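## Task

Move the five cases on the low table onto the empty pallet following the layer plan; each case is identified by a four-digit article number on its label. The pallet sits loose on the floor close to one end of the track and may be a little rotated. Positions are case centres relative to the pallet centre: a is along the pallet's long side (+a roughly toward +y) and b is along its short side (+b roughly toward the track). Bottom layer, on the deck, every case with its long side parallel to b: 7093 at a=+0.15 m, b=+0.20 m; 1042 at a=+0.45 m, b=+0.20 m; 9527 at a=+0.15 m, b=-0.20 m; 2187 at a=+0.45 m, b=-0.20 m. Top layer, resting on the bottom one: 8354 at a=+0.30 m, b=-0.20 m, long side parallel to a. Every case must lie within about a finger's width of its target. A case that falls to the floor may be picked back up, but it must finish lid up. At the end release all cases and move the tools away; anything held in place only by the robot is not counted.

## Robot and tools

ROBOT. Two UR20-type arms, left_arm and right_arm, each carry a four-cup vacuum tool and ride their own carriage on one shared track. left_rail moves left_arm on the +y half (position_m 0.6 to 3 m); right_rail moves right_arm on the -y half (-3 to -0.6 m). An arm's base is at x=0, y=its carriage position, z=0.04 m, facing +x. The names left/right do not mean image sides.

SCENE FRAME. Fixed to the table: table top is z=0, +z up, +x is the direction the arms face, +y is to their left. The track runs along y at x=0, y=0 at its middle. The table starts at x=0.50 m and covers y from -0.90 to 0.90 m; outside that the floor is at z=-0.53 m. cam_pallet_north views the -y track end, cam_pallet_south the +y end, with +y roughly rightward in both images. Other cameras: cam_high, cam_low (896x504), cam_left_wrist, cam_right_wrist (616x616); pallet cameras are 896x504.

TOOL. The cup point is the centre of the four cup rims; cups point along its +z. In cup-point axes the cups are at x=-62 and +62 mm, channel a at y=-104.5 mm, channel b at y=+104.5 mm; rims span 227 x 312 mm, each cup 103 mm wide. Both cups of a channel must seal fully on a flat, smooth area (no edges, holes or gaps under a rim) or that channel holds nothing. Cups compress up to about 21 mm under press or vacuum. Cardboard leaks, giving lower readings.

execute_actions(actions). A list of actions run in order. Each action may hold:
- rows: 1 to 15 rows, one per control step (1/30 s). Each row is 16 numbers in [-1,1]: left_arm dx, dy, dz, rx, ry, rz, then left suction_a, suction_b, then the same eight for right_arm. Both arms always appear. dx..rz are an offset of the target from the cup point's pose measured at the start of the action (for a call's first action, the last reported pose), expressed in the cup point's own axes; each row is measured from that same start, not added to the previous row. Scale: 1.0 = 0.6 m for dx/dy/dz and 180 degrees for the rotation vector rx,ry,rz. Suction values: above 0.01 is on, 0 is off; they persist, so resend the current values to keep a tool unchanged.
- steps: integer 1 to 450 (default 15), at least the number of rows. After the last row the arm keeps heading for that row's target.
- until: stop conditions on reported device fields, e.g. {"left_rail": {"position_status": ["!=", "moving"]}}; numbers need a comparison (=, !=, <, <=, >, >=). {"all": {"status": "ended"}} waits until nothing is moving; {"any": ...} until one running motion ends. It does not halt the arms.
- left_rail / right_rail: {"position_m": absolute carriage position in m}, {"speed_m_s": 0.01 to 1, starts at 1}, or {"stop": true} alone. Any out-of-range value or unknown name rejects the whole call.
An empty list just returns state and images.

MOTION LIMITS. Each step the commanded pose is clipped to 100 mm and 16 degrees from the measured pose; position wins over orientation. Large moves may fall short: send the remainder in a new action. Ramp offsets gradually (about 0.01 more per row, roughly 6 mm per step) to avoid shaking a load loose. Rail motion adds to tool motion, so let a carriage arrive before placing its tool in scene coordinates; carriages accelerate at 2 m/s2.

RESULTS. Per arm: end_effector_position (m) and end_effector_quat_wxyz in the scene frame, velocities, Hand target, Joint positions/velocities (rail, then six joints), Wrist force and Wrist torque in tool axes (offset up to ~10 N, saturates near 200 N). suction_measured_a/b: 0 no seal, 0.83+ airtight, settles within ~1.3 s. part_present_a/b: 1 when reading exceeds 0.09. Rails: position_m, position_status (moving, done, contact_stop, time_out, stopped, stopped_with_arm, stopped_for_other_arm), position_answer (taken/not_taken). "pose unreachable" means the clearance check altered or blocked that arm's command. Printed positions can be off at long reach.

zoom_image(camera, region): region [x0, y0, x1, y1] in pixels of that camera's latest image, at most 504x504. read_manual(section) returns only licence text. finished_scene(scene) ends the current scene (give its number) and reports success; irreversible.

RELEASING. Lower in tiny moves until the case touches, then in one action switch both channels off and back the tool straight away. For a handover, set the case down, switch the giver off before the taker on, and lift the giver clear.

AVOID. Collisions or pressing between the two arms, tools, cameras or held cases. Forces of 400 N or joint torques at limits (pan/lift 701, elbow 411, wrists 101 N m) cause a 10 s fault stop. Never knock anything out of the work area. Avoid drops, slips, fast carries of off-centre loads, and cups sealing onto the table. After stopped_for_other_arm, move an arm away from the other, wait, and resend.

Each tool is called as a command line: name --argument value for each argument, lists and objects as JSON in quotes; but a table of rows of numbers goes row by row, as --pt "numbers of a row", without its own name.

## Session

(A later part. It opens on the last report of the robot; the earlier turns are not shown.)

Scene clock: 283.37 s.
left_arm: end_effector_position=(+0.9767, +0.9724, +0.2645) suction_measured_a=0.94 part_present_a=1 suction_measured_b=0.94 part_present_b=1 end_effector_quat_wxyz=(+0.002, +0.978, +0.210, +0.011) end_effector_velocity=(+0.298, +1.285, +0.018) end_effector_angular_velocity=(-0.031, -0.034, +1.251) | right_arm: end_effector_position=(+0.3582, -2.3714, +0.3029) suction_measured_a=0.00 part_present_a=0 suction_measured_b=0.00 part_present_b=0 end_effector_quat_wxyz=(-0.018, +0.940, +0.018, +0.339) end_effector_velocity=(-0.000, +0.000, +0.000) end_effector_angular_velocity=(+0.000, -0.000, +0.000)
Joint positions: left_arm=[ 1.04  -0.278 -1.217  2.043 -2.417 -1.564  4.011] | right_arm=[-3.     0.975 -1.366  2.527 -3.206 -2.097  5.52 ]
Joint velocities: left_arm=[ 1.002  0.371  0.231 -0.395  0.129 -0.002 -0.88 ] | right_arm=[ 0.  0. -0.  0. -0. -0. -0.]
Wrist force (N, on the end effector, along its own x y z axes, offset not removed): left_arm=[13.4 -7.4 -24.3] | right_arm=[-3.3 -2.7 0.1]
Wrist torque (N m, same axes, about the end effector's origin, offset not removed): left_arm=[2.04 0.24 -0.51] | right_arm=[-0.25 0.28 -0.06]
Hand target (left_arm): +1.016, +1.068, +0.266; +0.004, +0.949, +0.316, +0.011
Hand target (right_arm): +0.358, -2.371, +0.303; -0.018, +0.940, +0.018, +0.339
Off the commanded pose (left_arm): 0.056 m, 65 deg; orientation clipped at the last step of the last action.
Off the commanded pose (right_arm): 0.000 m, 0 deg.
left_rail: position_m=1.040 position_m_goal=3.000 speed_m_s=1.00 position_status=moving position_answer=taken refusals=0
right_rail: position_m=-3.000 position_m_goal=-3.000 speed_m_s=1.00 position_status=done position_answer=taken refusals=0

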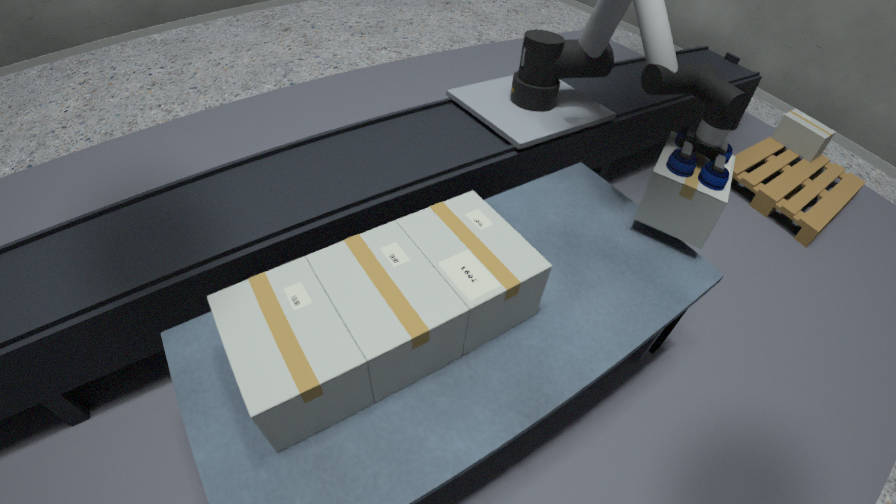

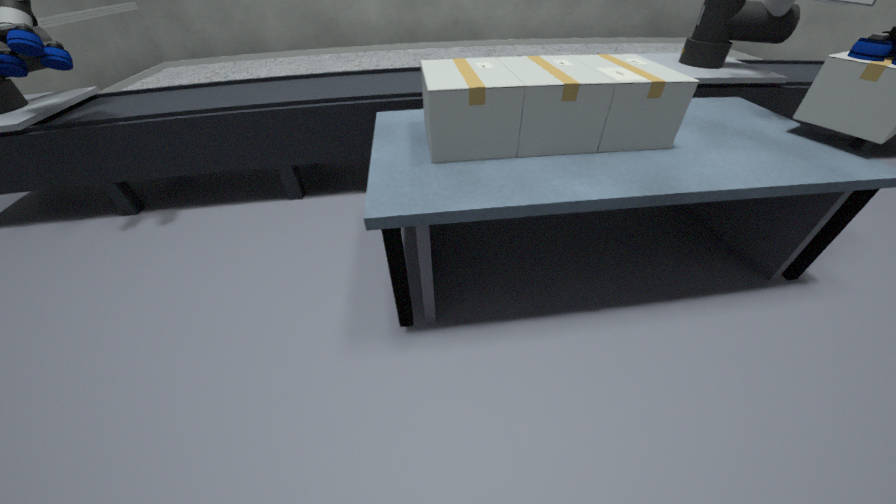

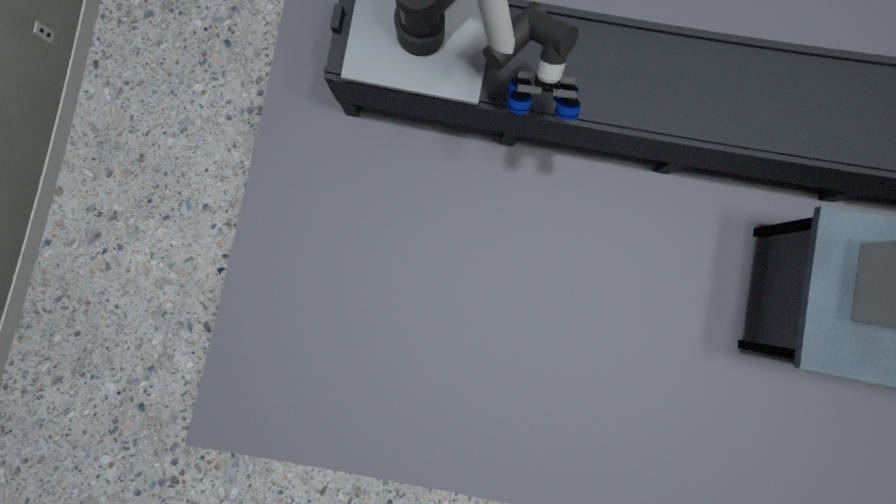

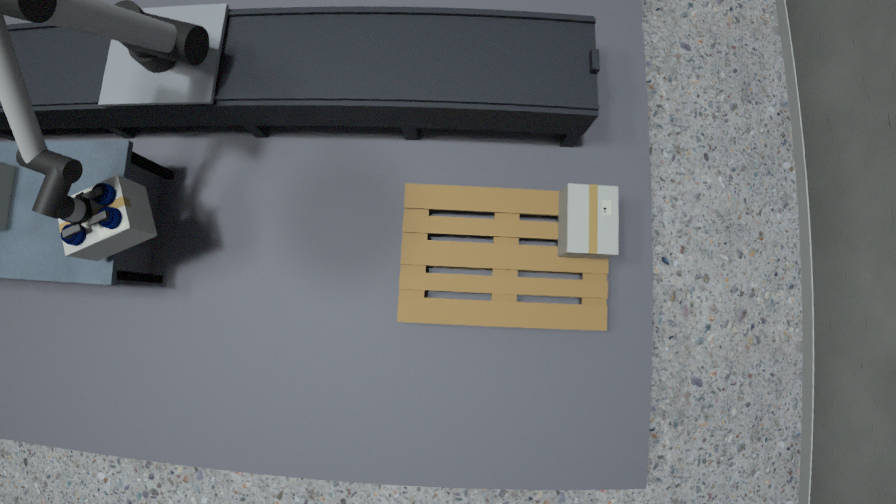

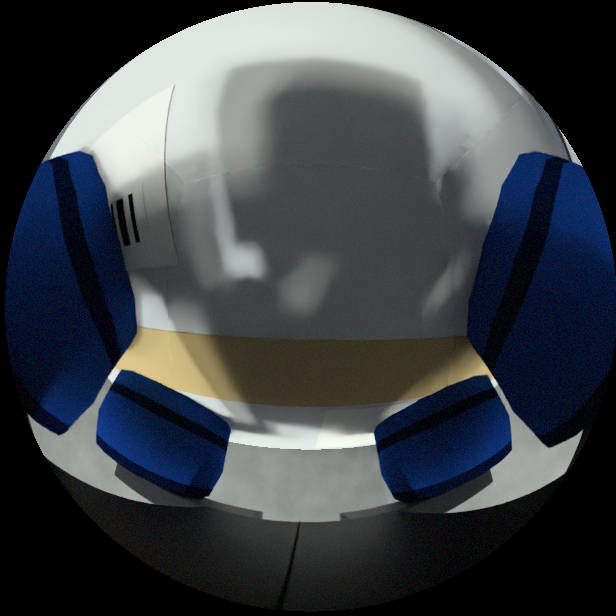

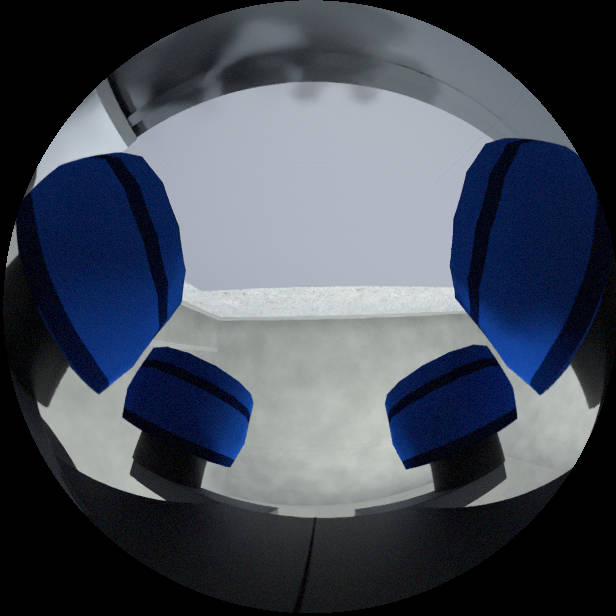

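execute_actions --actions '[]'

Scene clock: 288.90 s.
left_arm: end_effector_position=(+1.0159, +2.9678, +0.2659) suction_measured_a=0.94 part_present_a=1 suction_measured_b=0.94 part_present_b=1 end_effector_quat_wxyz=(+0.004, +0.949, +0.316, +0.011) end_effector_velocity=(-0.000, +0.000, -0.000) end_effector_angular_velocity=(-0.000, +0.000, -0.000) | right_arm: end_effector_position=(+0.3582, -2.3714, +0.3029) suction_measured_a=0.00 part_present_a=0 suction_measured_b=0.00 part_present_b=0 end_effector_quat_wxyz=(-0.018, +0.940, +0.018, +0.339) end_effector_velocity=(-0.000, +0.000, +0.000) end_effector_angular_velocity=(+0.000, -0.000, +0.000)
Joint positions: left_arm=[ 3.    -0.232 -1.185  1.989 -2.399 -1.566  3.837] | right_arm=[-3.     0.975 -1.366  2.527 -3.206 -2.097  5.52 ]
Joint velocities: left_arm=[ 0.  0.  0.  0. -0. -0.  0.] | right_arm=[ 0.  0. -0.  0.  0.  0.  0.]
Wrist force (N, on the end effector, along its own x y z axes, offset not removed): left_arm=[-0.6 2.8 -29.8] | right_arm=[-3.8 -4.0 -1.4]
Wrist torque (N m, same axes, about the end effector's origin, offset not removed): left_arm=[2.27 0.16 -0.19] | right_arm=[-0.45 0.43 -0.11]
Hand target (left_arm): +1.016, +2.968, +0.266; +0.004, +0.949, +0.316, +0.011
Hand target (right_arm): +0.358, -2.371, +0.303; -0.018, +0.940, +0.018, +0.339
Off the commanded pose (left_arm): 0.005 m, 53 deg; orientation clipped at the last step of the last action.
Off the commanded pose (right_arm): 0.000 m, 0 deg.
left_rail: position_m=3.000 position_m_goal=3.000 speed_m_s=1.00 position_status=done position_answer=taken refusals=0
right_rail: position_m=-3.000 position_m_goal=-3.000 speed_m_s=1.00 position_status=done position_answer=taken refusals=0

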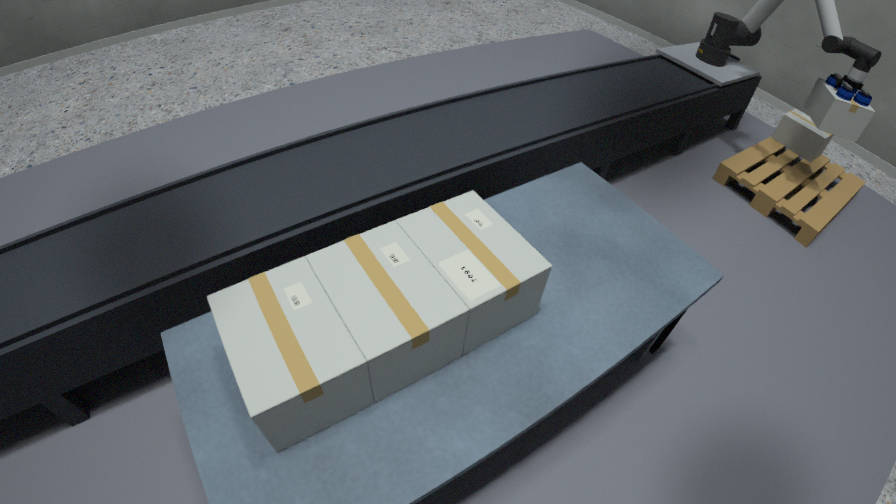

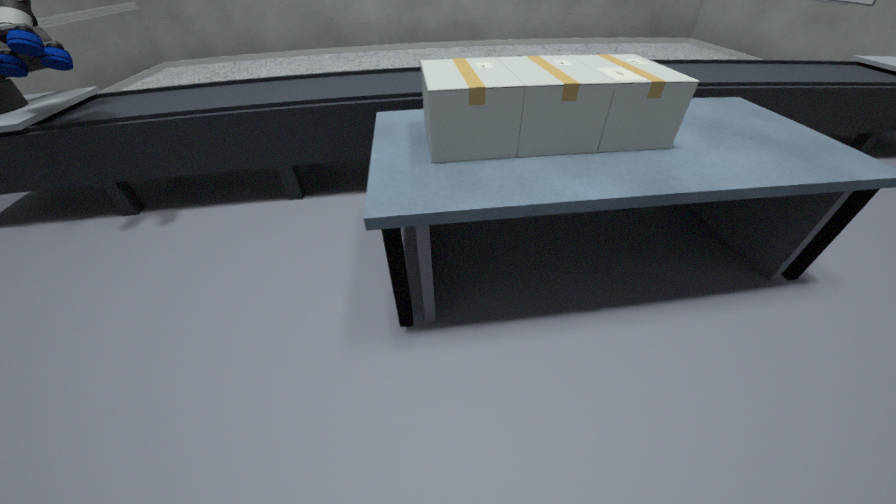

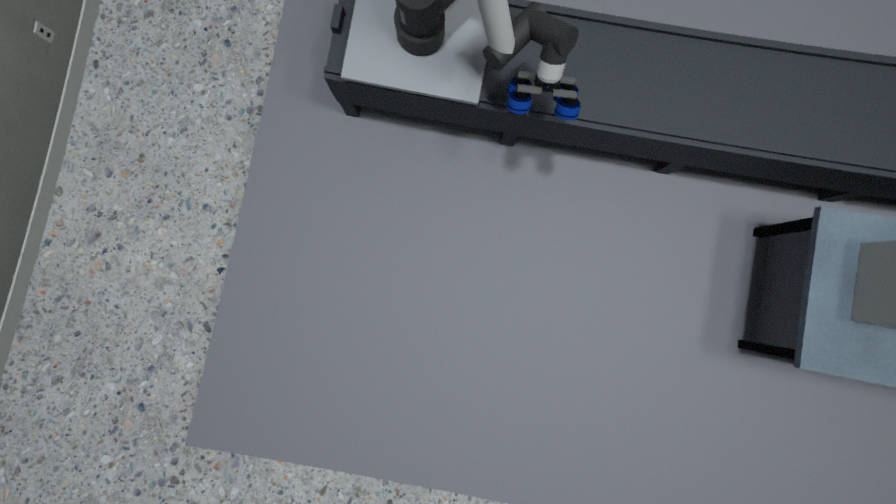

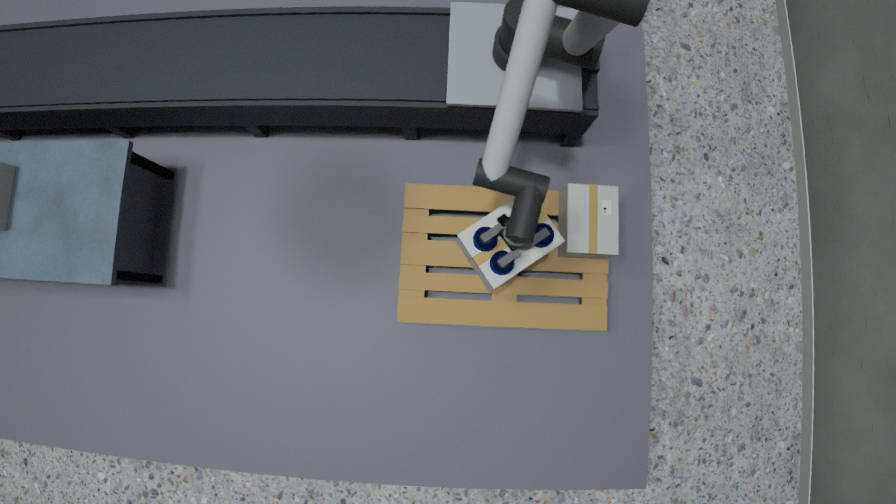

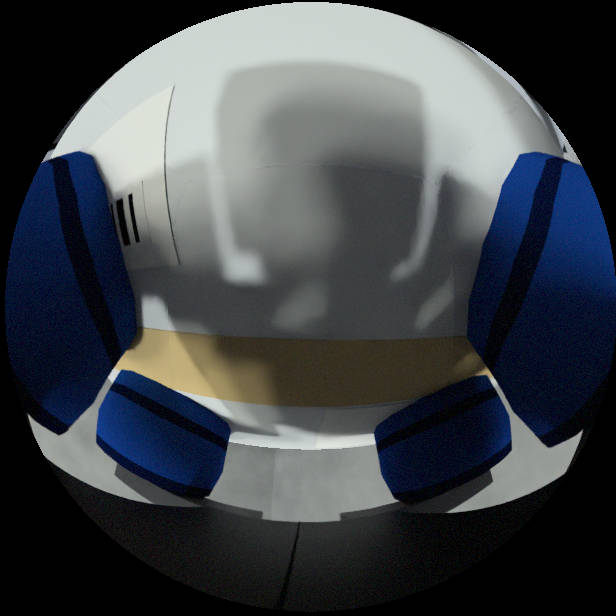

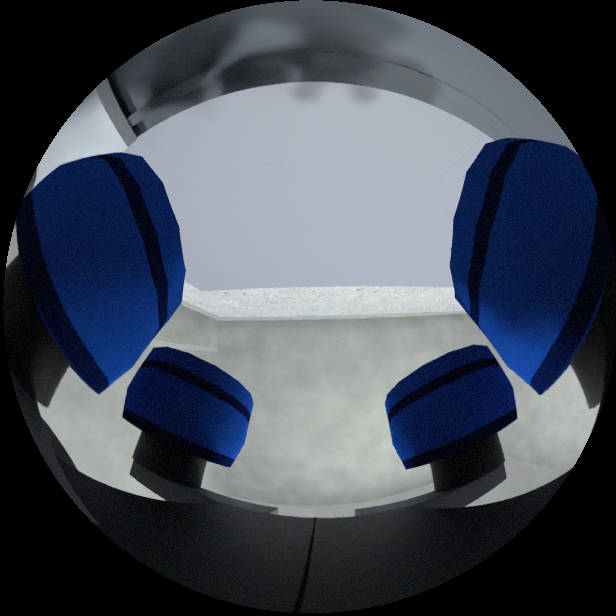

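execute_actions --actions '[{"rows": [[0.04,-0.005,0.035,0.002,-0.001,-0.06,1,1,0,0,0,0,0,0,0,0],[0.10,-0.013,0.09,0.004,-0.002,-0.14,1,1,0,0,0,0,0,0,0,0],[0.18,-0.024,0.16,0.005,-0.003,-0.22,1,1,0,0,0,0,0,0,0,0],[0.28,-0.037,0.25,0.0069,-0.0033,-0.292,1,1,0,0,0,0,0,0,0,0],[0.39,-0.051,0.35,0.0069,-0.0033,-0.292,1,1,0,0,0,0,0,0,0,0],[0.5025,-0.066,0.4515,0.0069,-0.0033,-0.292,1,1,0,0,0,0,0,0,0,0]], "steps": 22}]'

Scene clock: 300.33 s.
left_arm: end_effector_position=(+1.1689, +3.1295, +0.0706) suction_measured_a=0.94 part_present_a=1 suction_measured_b=0.94 part_present_b=1 end_effector_quat_wxyz=(+0.002, +0.748, +0.664, +0.001) end_effector_velocity=(+0.246, +0.226, -0.293) end_effector_angular_velocity=(-0.002, +0.017, +0.834) | right_arm: end_effector_position=(+0.3582, -2.3714, +0.3029) suction_measured_a=0.00 part_present_a=0 suction_measured_b=0.00 part_present_b=0 end_effector_quat_wxyz=(-0.018, +0.940, +0.018, +0.339) end_effector_velocity=(+0.000, -0.000, +0.000) end_effector_angular_velocity=(-0.000, -0.000, +0.000)
Joint positions: left_arm=[ 3.    -0.061 -0.872  1.789 -2.493 -1.572  3.199] | right_arm=[-3.     0.975 -1.366  2.527 -3.206 -2.097  5.52 ]
Joint velocities: left_arm=[ 0.     0.208  0.475 -0.414 -0.045 -0.    -0.626] | right_arm=[ 0. -0. -0. -0. -0. -0. -0.]
Wrist force (N, on the end effector, along its own x y z axes, offset not removed): left_arm=[10.4 -4.7 -30.0] | right_arm=[-1.1 -2.3 -1.7]
Wrist torque (N m, same axes, about the end effector's origin, offset not removed): left_arm=[1.43 -0.85 -1.27] | right_arm=[-0.24 -0.05 -0.06]
Hand target (left_arm): +1.211, +3.167, +0.020; +0.001, +0.712, +0.702, +0.001
Hand target (right_arm): +0.358, -2.371, +0.303; -0.018, +0.940, +0.018, +0.339
Off the commanded pose (left_arm): 0.112 m, 6 deg; position clipped at the last step of the last action.
Off the commanded pose (right_arm): 0.000 m, 0 deg.
left_rail: position_m=3.000 position_m_goal=3.000 speed_m_s=1.00 position_status=done position_answer=taken refusals=0
right_rail: position_m=-3.000 position_m_goal=-3.000 speed_m_s=1.00 position_status=done position_answer=taken refusals=0

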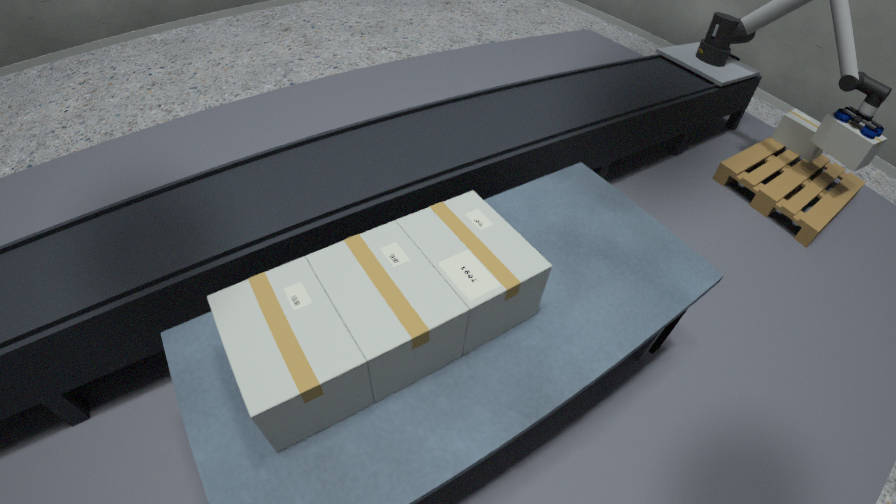

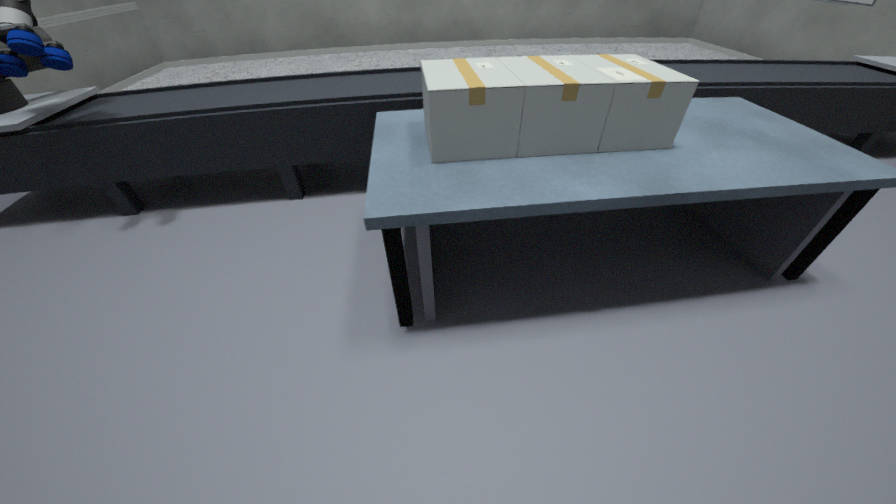

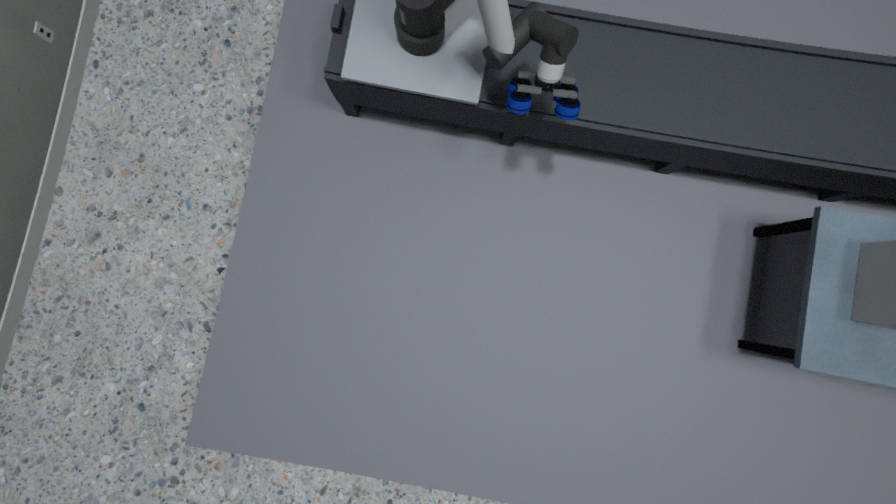

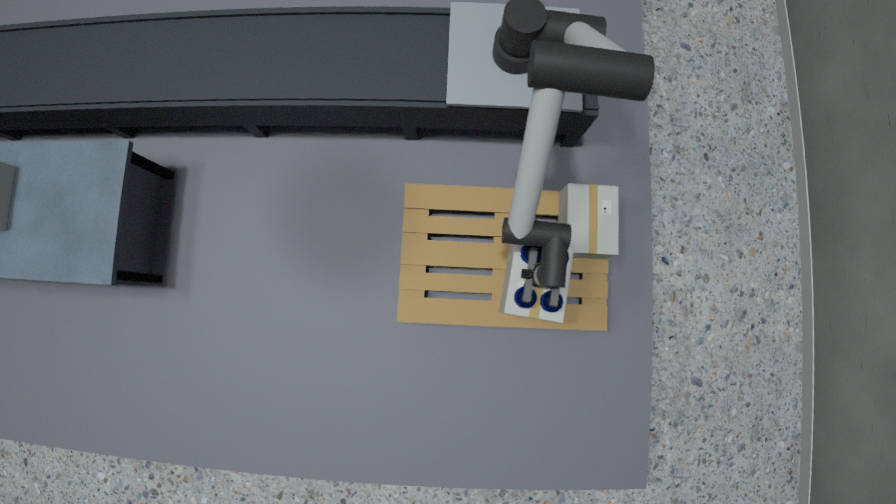

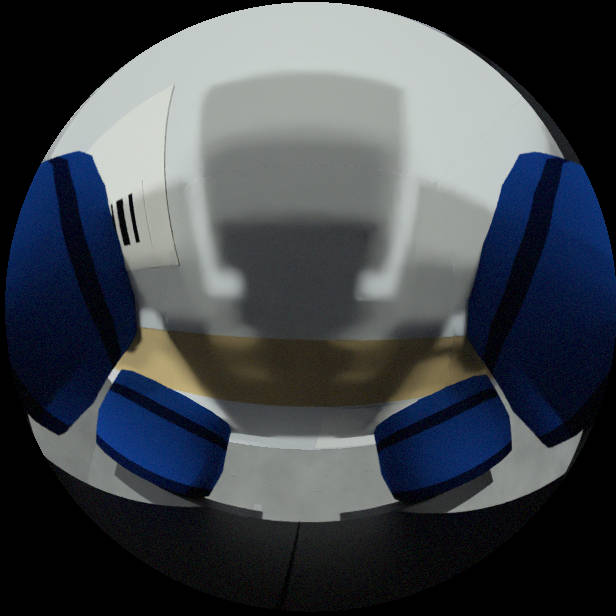

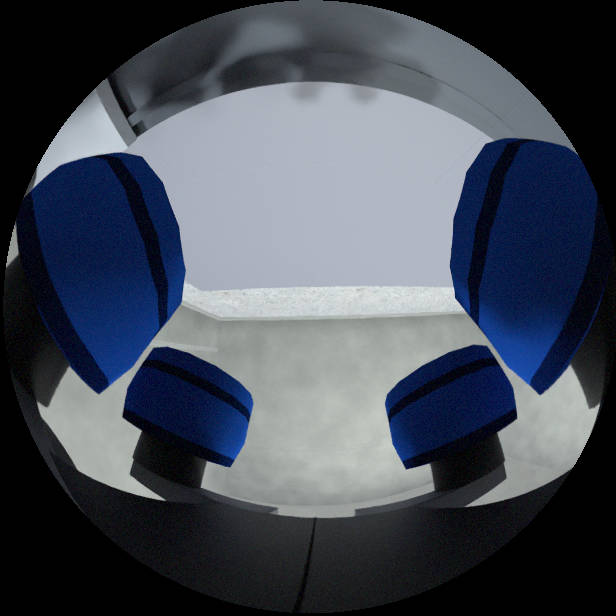

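execute_actions --actions '[]'

Scene clock: 301.43 s.
left_arm: end_effector_position=(+1.2107, +3.1675, +0.0201) suction_measured_a=0.94 part_present_a=1 suction_measured_b=0.94 part_present_b=1 end_effector_quat_wxyz=(+0.001, +0.712, +0.702, +0.001) end_effector_velocity=(+0.000, +0.000, -0.000) end_effector_angular_velocity=(+0.000, +0.000, +0.000) | right_arm: end_effector_position=(+0.3582, -2.3714, +0.3029) suction_measured_a=0.00 part_present_a=0 suction_measured_b=0.00 part_present_b=0 end_effector_quat_wxyz=(-0.018, +0.940, +0.018, +0.339) end_effector_velocity=(+0.000, +0.000, -0.000) end_effector_angular_velocity=(-0.000, +0.000, +0.000)
Joint positions: left_arm=[ 3.    -0.028 -0.791  1.715 -2.498 -1.571  3.128] | right_arm=[-3.     0.975 -1.366  2.527 -3.206 -2.097  5.52 ]
Joint velocities: left_arm=[ 0.  0.  0. -0. -0.  0. -0.] | right_arm=[ 0. -0.  0. -0.  0.  0. -0.]
Wrist force (N, on the end effector, along its own x y z axes, offset not removed): left_arm=[3.5 0.1 -31.0] | right_arm=[-4.9 -3.8 2.4]
Wrist torque (N m, same axes, about the end effector's origin, offset not removed): left_arm=[2.08 -0.57 0.04] | right_arm=[-0.45 0.58 0.03]
Hand target (left_arm): +1.211, +3.167, +0.020; +0.001, +0.712, +0.702, +0.001
Hand target (right_arm): +0.358, -2.371, +0.303; -0.018, +0.940, +0.018, +0.339
Off the commanded pose (left_arm): 0.038 m, 0 deg; position clipped at the last step of the last action.
Off the commanded pose (right_arm): 0.000 m, 0 deg.
left_rail: position_m=3.000 position_m_goal=3.000 speed_m_s=1.00 position_status=done position_answer=taken refusals=0
right_rail: position_m=-3.000 position_m_goal=-3.000 speed_m_s=1.00 position_status=done position_answer=taken refusals=0

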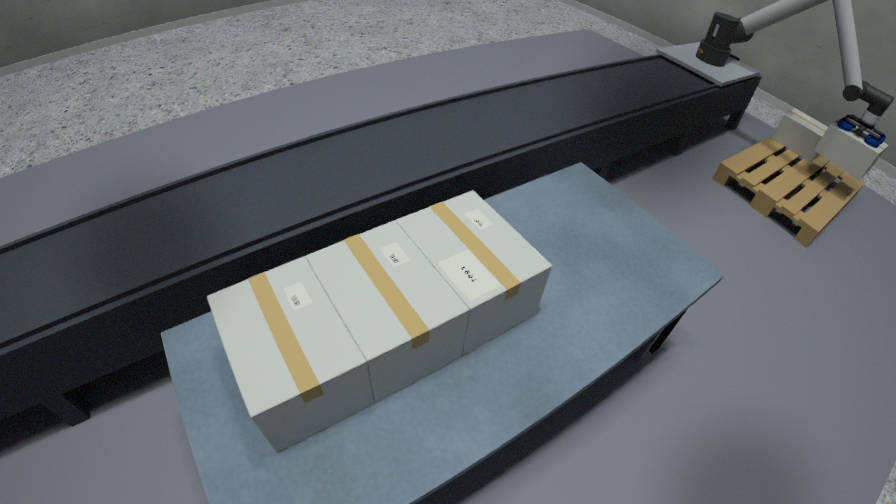

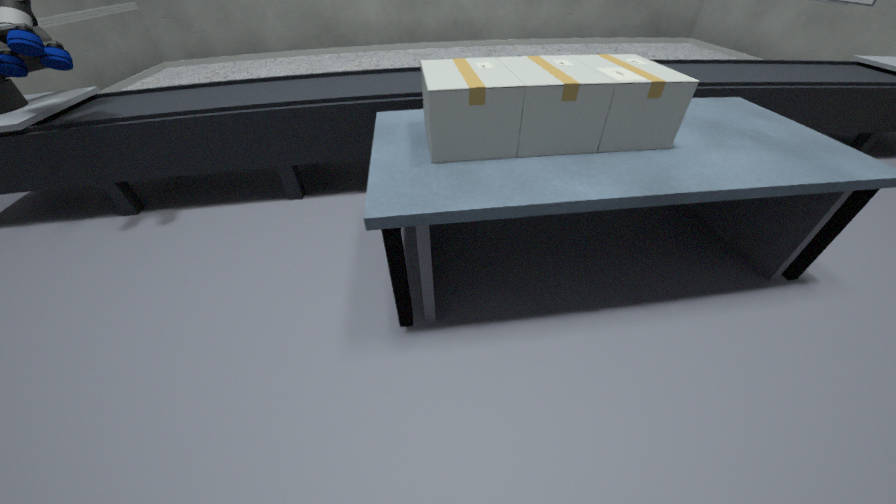

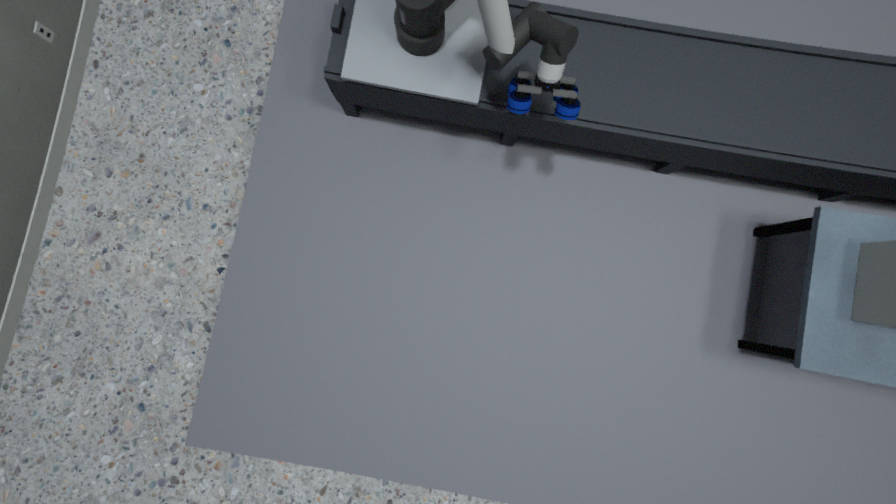

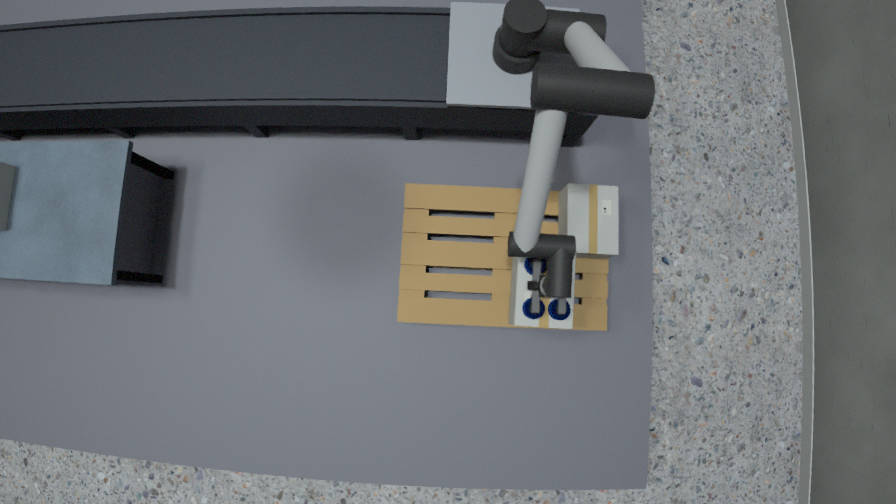

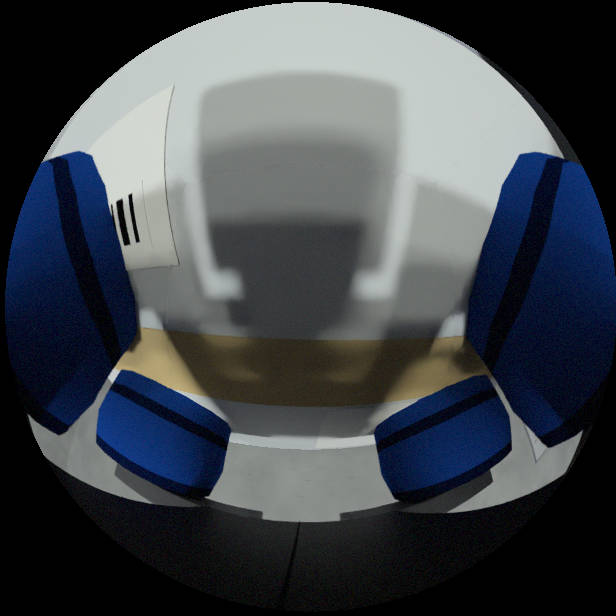

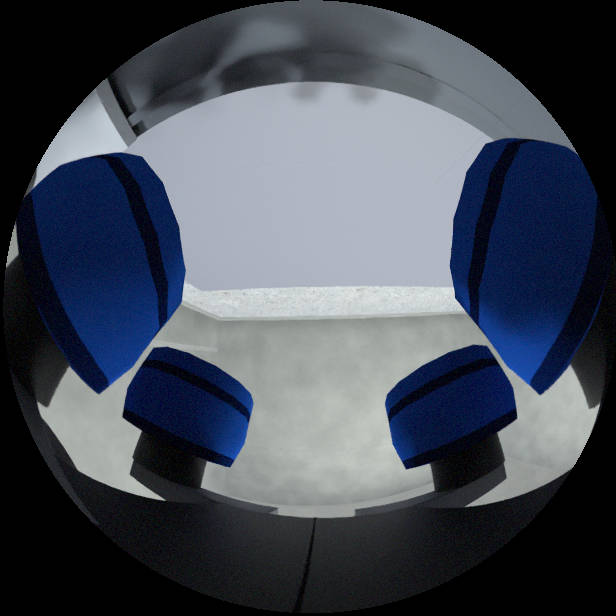

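execute_actions --actions '[{"rows": [[0,0.02,0.03,0,0,0,1,1,0,0,0,0,0,0,0,0],[0,0.035,0.07,0,0,0,1,1,0,0,0,0,0,0,0,0],[0.04,0.037,0.11,0,0,0,1,1,0,0,0,0,0,0,0,0],[0.11,0.036,0.15,0,0,0,1,1,0,0,0,0,0,0,0,0],[0.20,0.034,0.19,0,0,0,1,1,0,0,0,0,0,0,0,0],[0.29,0.032,0.23,0,0,0,1,1,0,0,0,0,0,0,0,0],[0.38,0.030,0.27,0,0,0,1,1,0,0,0,0,0,0,0,0],[0.48,0.028,0.305,0,0,0,1,1,0,0,0,0,0,0,0,0]], "steps": 20}]'

Scene clock: 306.97 s.
left_arm: end_effector_position=(+1.2202, +3.3813, -0.1221) suction_measured_a=0.94 part_present_a=1 suction_measured_b=0.94 part_present_b=1 end_effector_quat_wxyz=(+0.001, +0.711, +0.703, +0.001) end_effector_velocity=(+0.014, +0.414, -0.218) end_effector_angular_velocity=(+0.001, -0.001, +0.002) | right_arm: end_effector_position=(+0.3582, -2.3714, +0.3029) suction_measured_a=0.00 part_present_a=0 suction_measured_b=0.00 part_present_b=0 end_effector_quat_wxyz=(-0.018, +0.940, +0.018, +0.339) end_effector_velocity=(-0.000, -0.000, +0.000) end_effector_angular_velocity=(+0.000, -0.000, +0.000)
Joint positions: left_arm=[ 3.     0.145 -0.617  1.608 -2.565 -1.571  3.299] | right_arm=[-3.     0.975 -1.366  2.527 -3.206 -2.097  5.52 ]
Joint velocities: left_arm=[ 0.     0.323  0.3   -0.282 -0.02  -0.     0.321] | right_arm=[ 0.  0. -0.  0. -0. -0. -0.]
Wrist force (N, on the end effector, along its own x y z axes, offset not removed): left_arm=[3.9 -1.8 -29.8] | right_arm=[-1.1 -2.2 0.0]
Wrist torque (N m, same axes, about the end effector's origin, offset not removed): left_arm=[1.80 -0.59 0.10] | right_arm=[-0.29 0.08 -0.11]
Hand target (left_arm): +1.223, +3.451, -0.159; +0.001, +0.711, +0.703, +0.002
Hand target (right_arm): +0.358, -2.371, +0.303; -0.018, +0.940, +0.018, +0.339
Off the commanded pose (left_arm): 0.085 m, 0 deg; position clipped at the last step of the last action.
Off the commanded pose (right_arm): 0.000 m, 0 deg.
left_rail: position_m=3.000 position_m_goal=3.000 speed_m_s=1.00 position_status=done position_answer=taken refusals=0
right_rail: position_m=-3.000 position_m_goal=-3.000 speed_m_s=1.00 position_status=done position_answer=taken refusals=0

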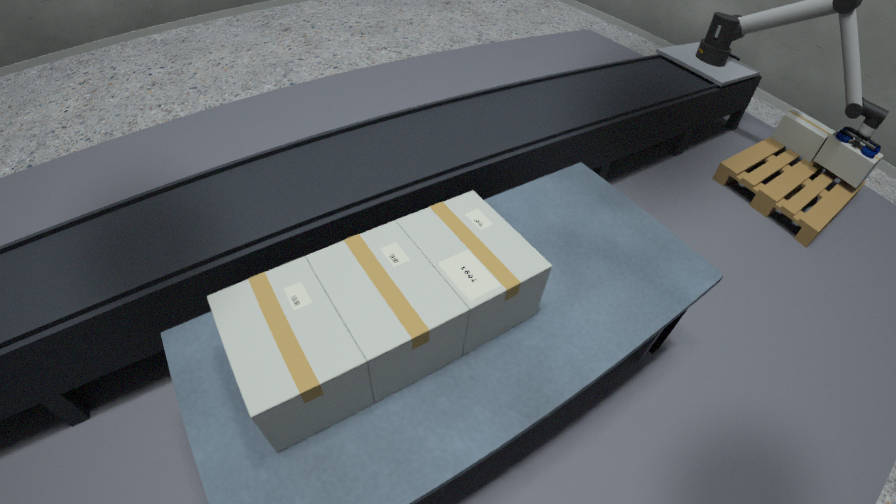

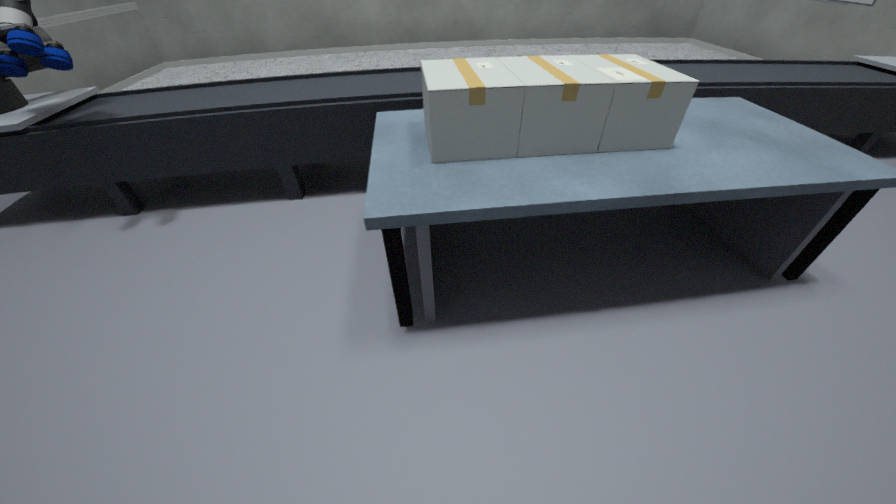

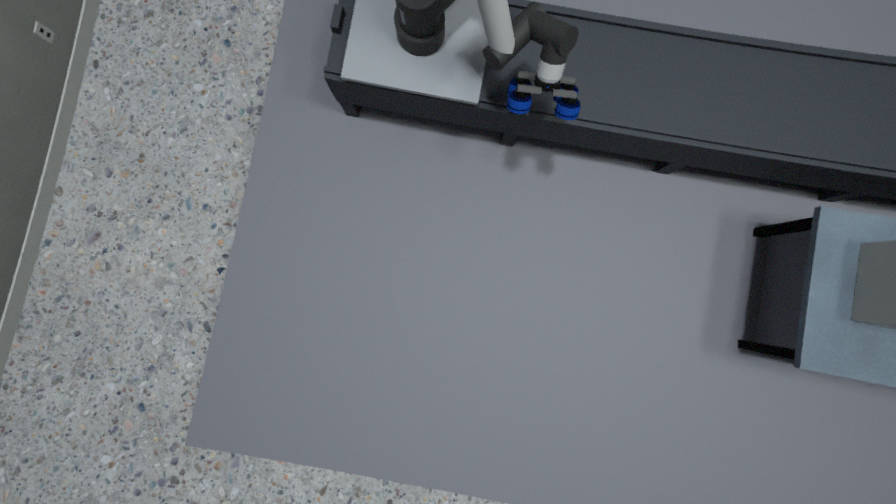

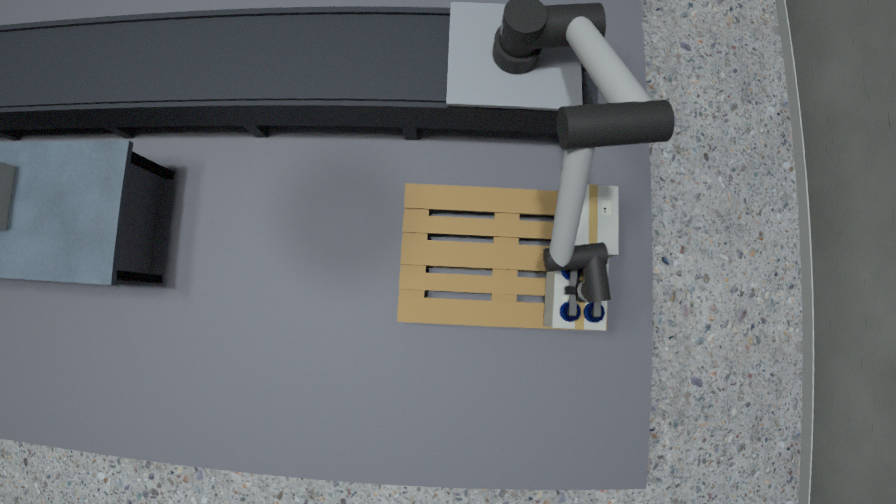

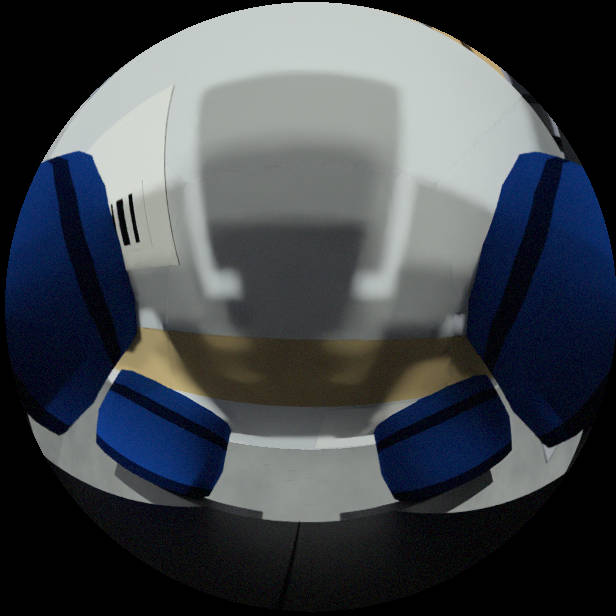

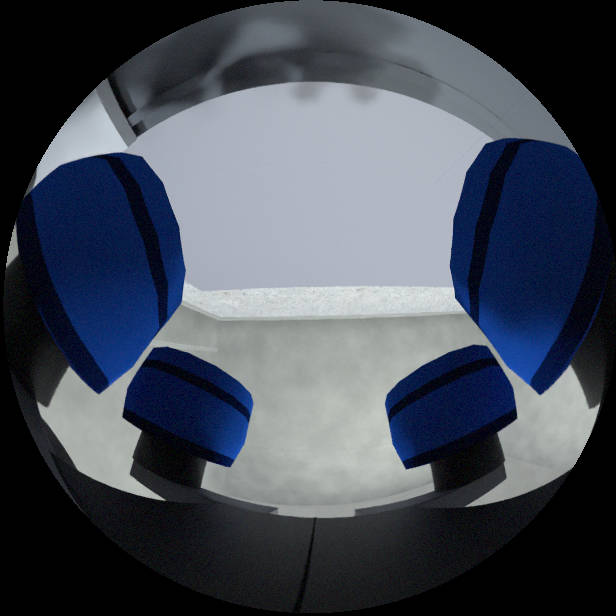

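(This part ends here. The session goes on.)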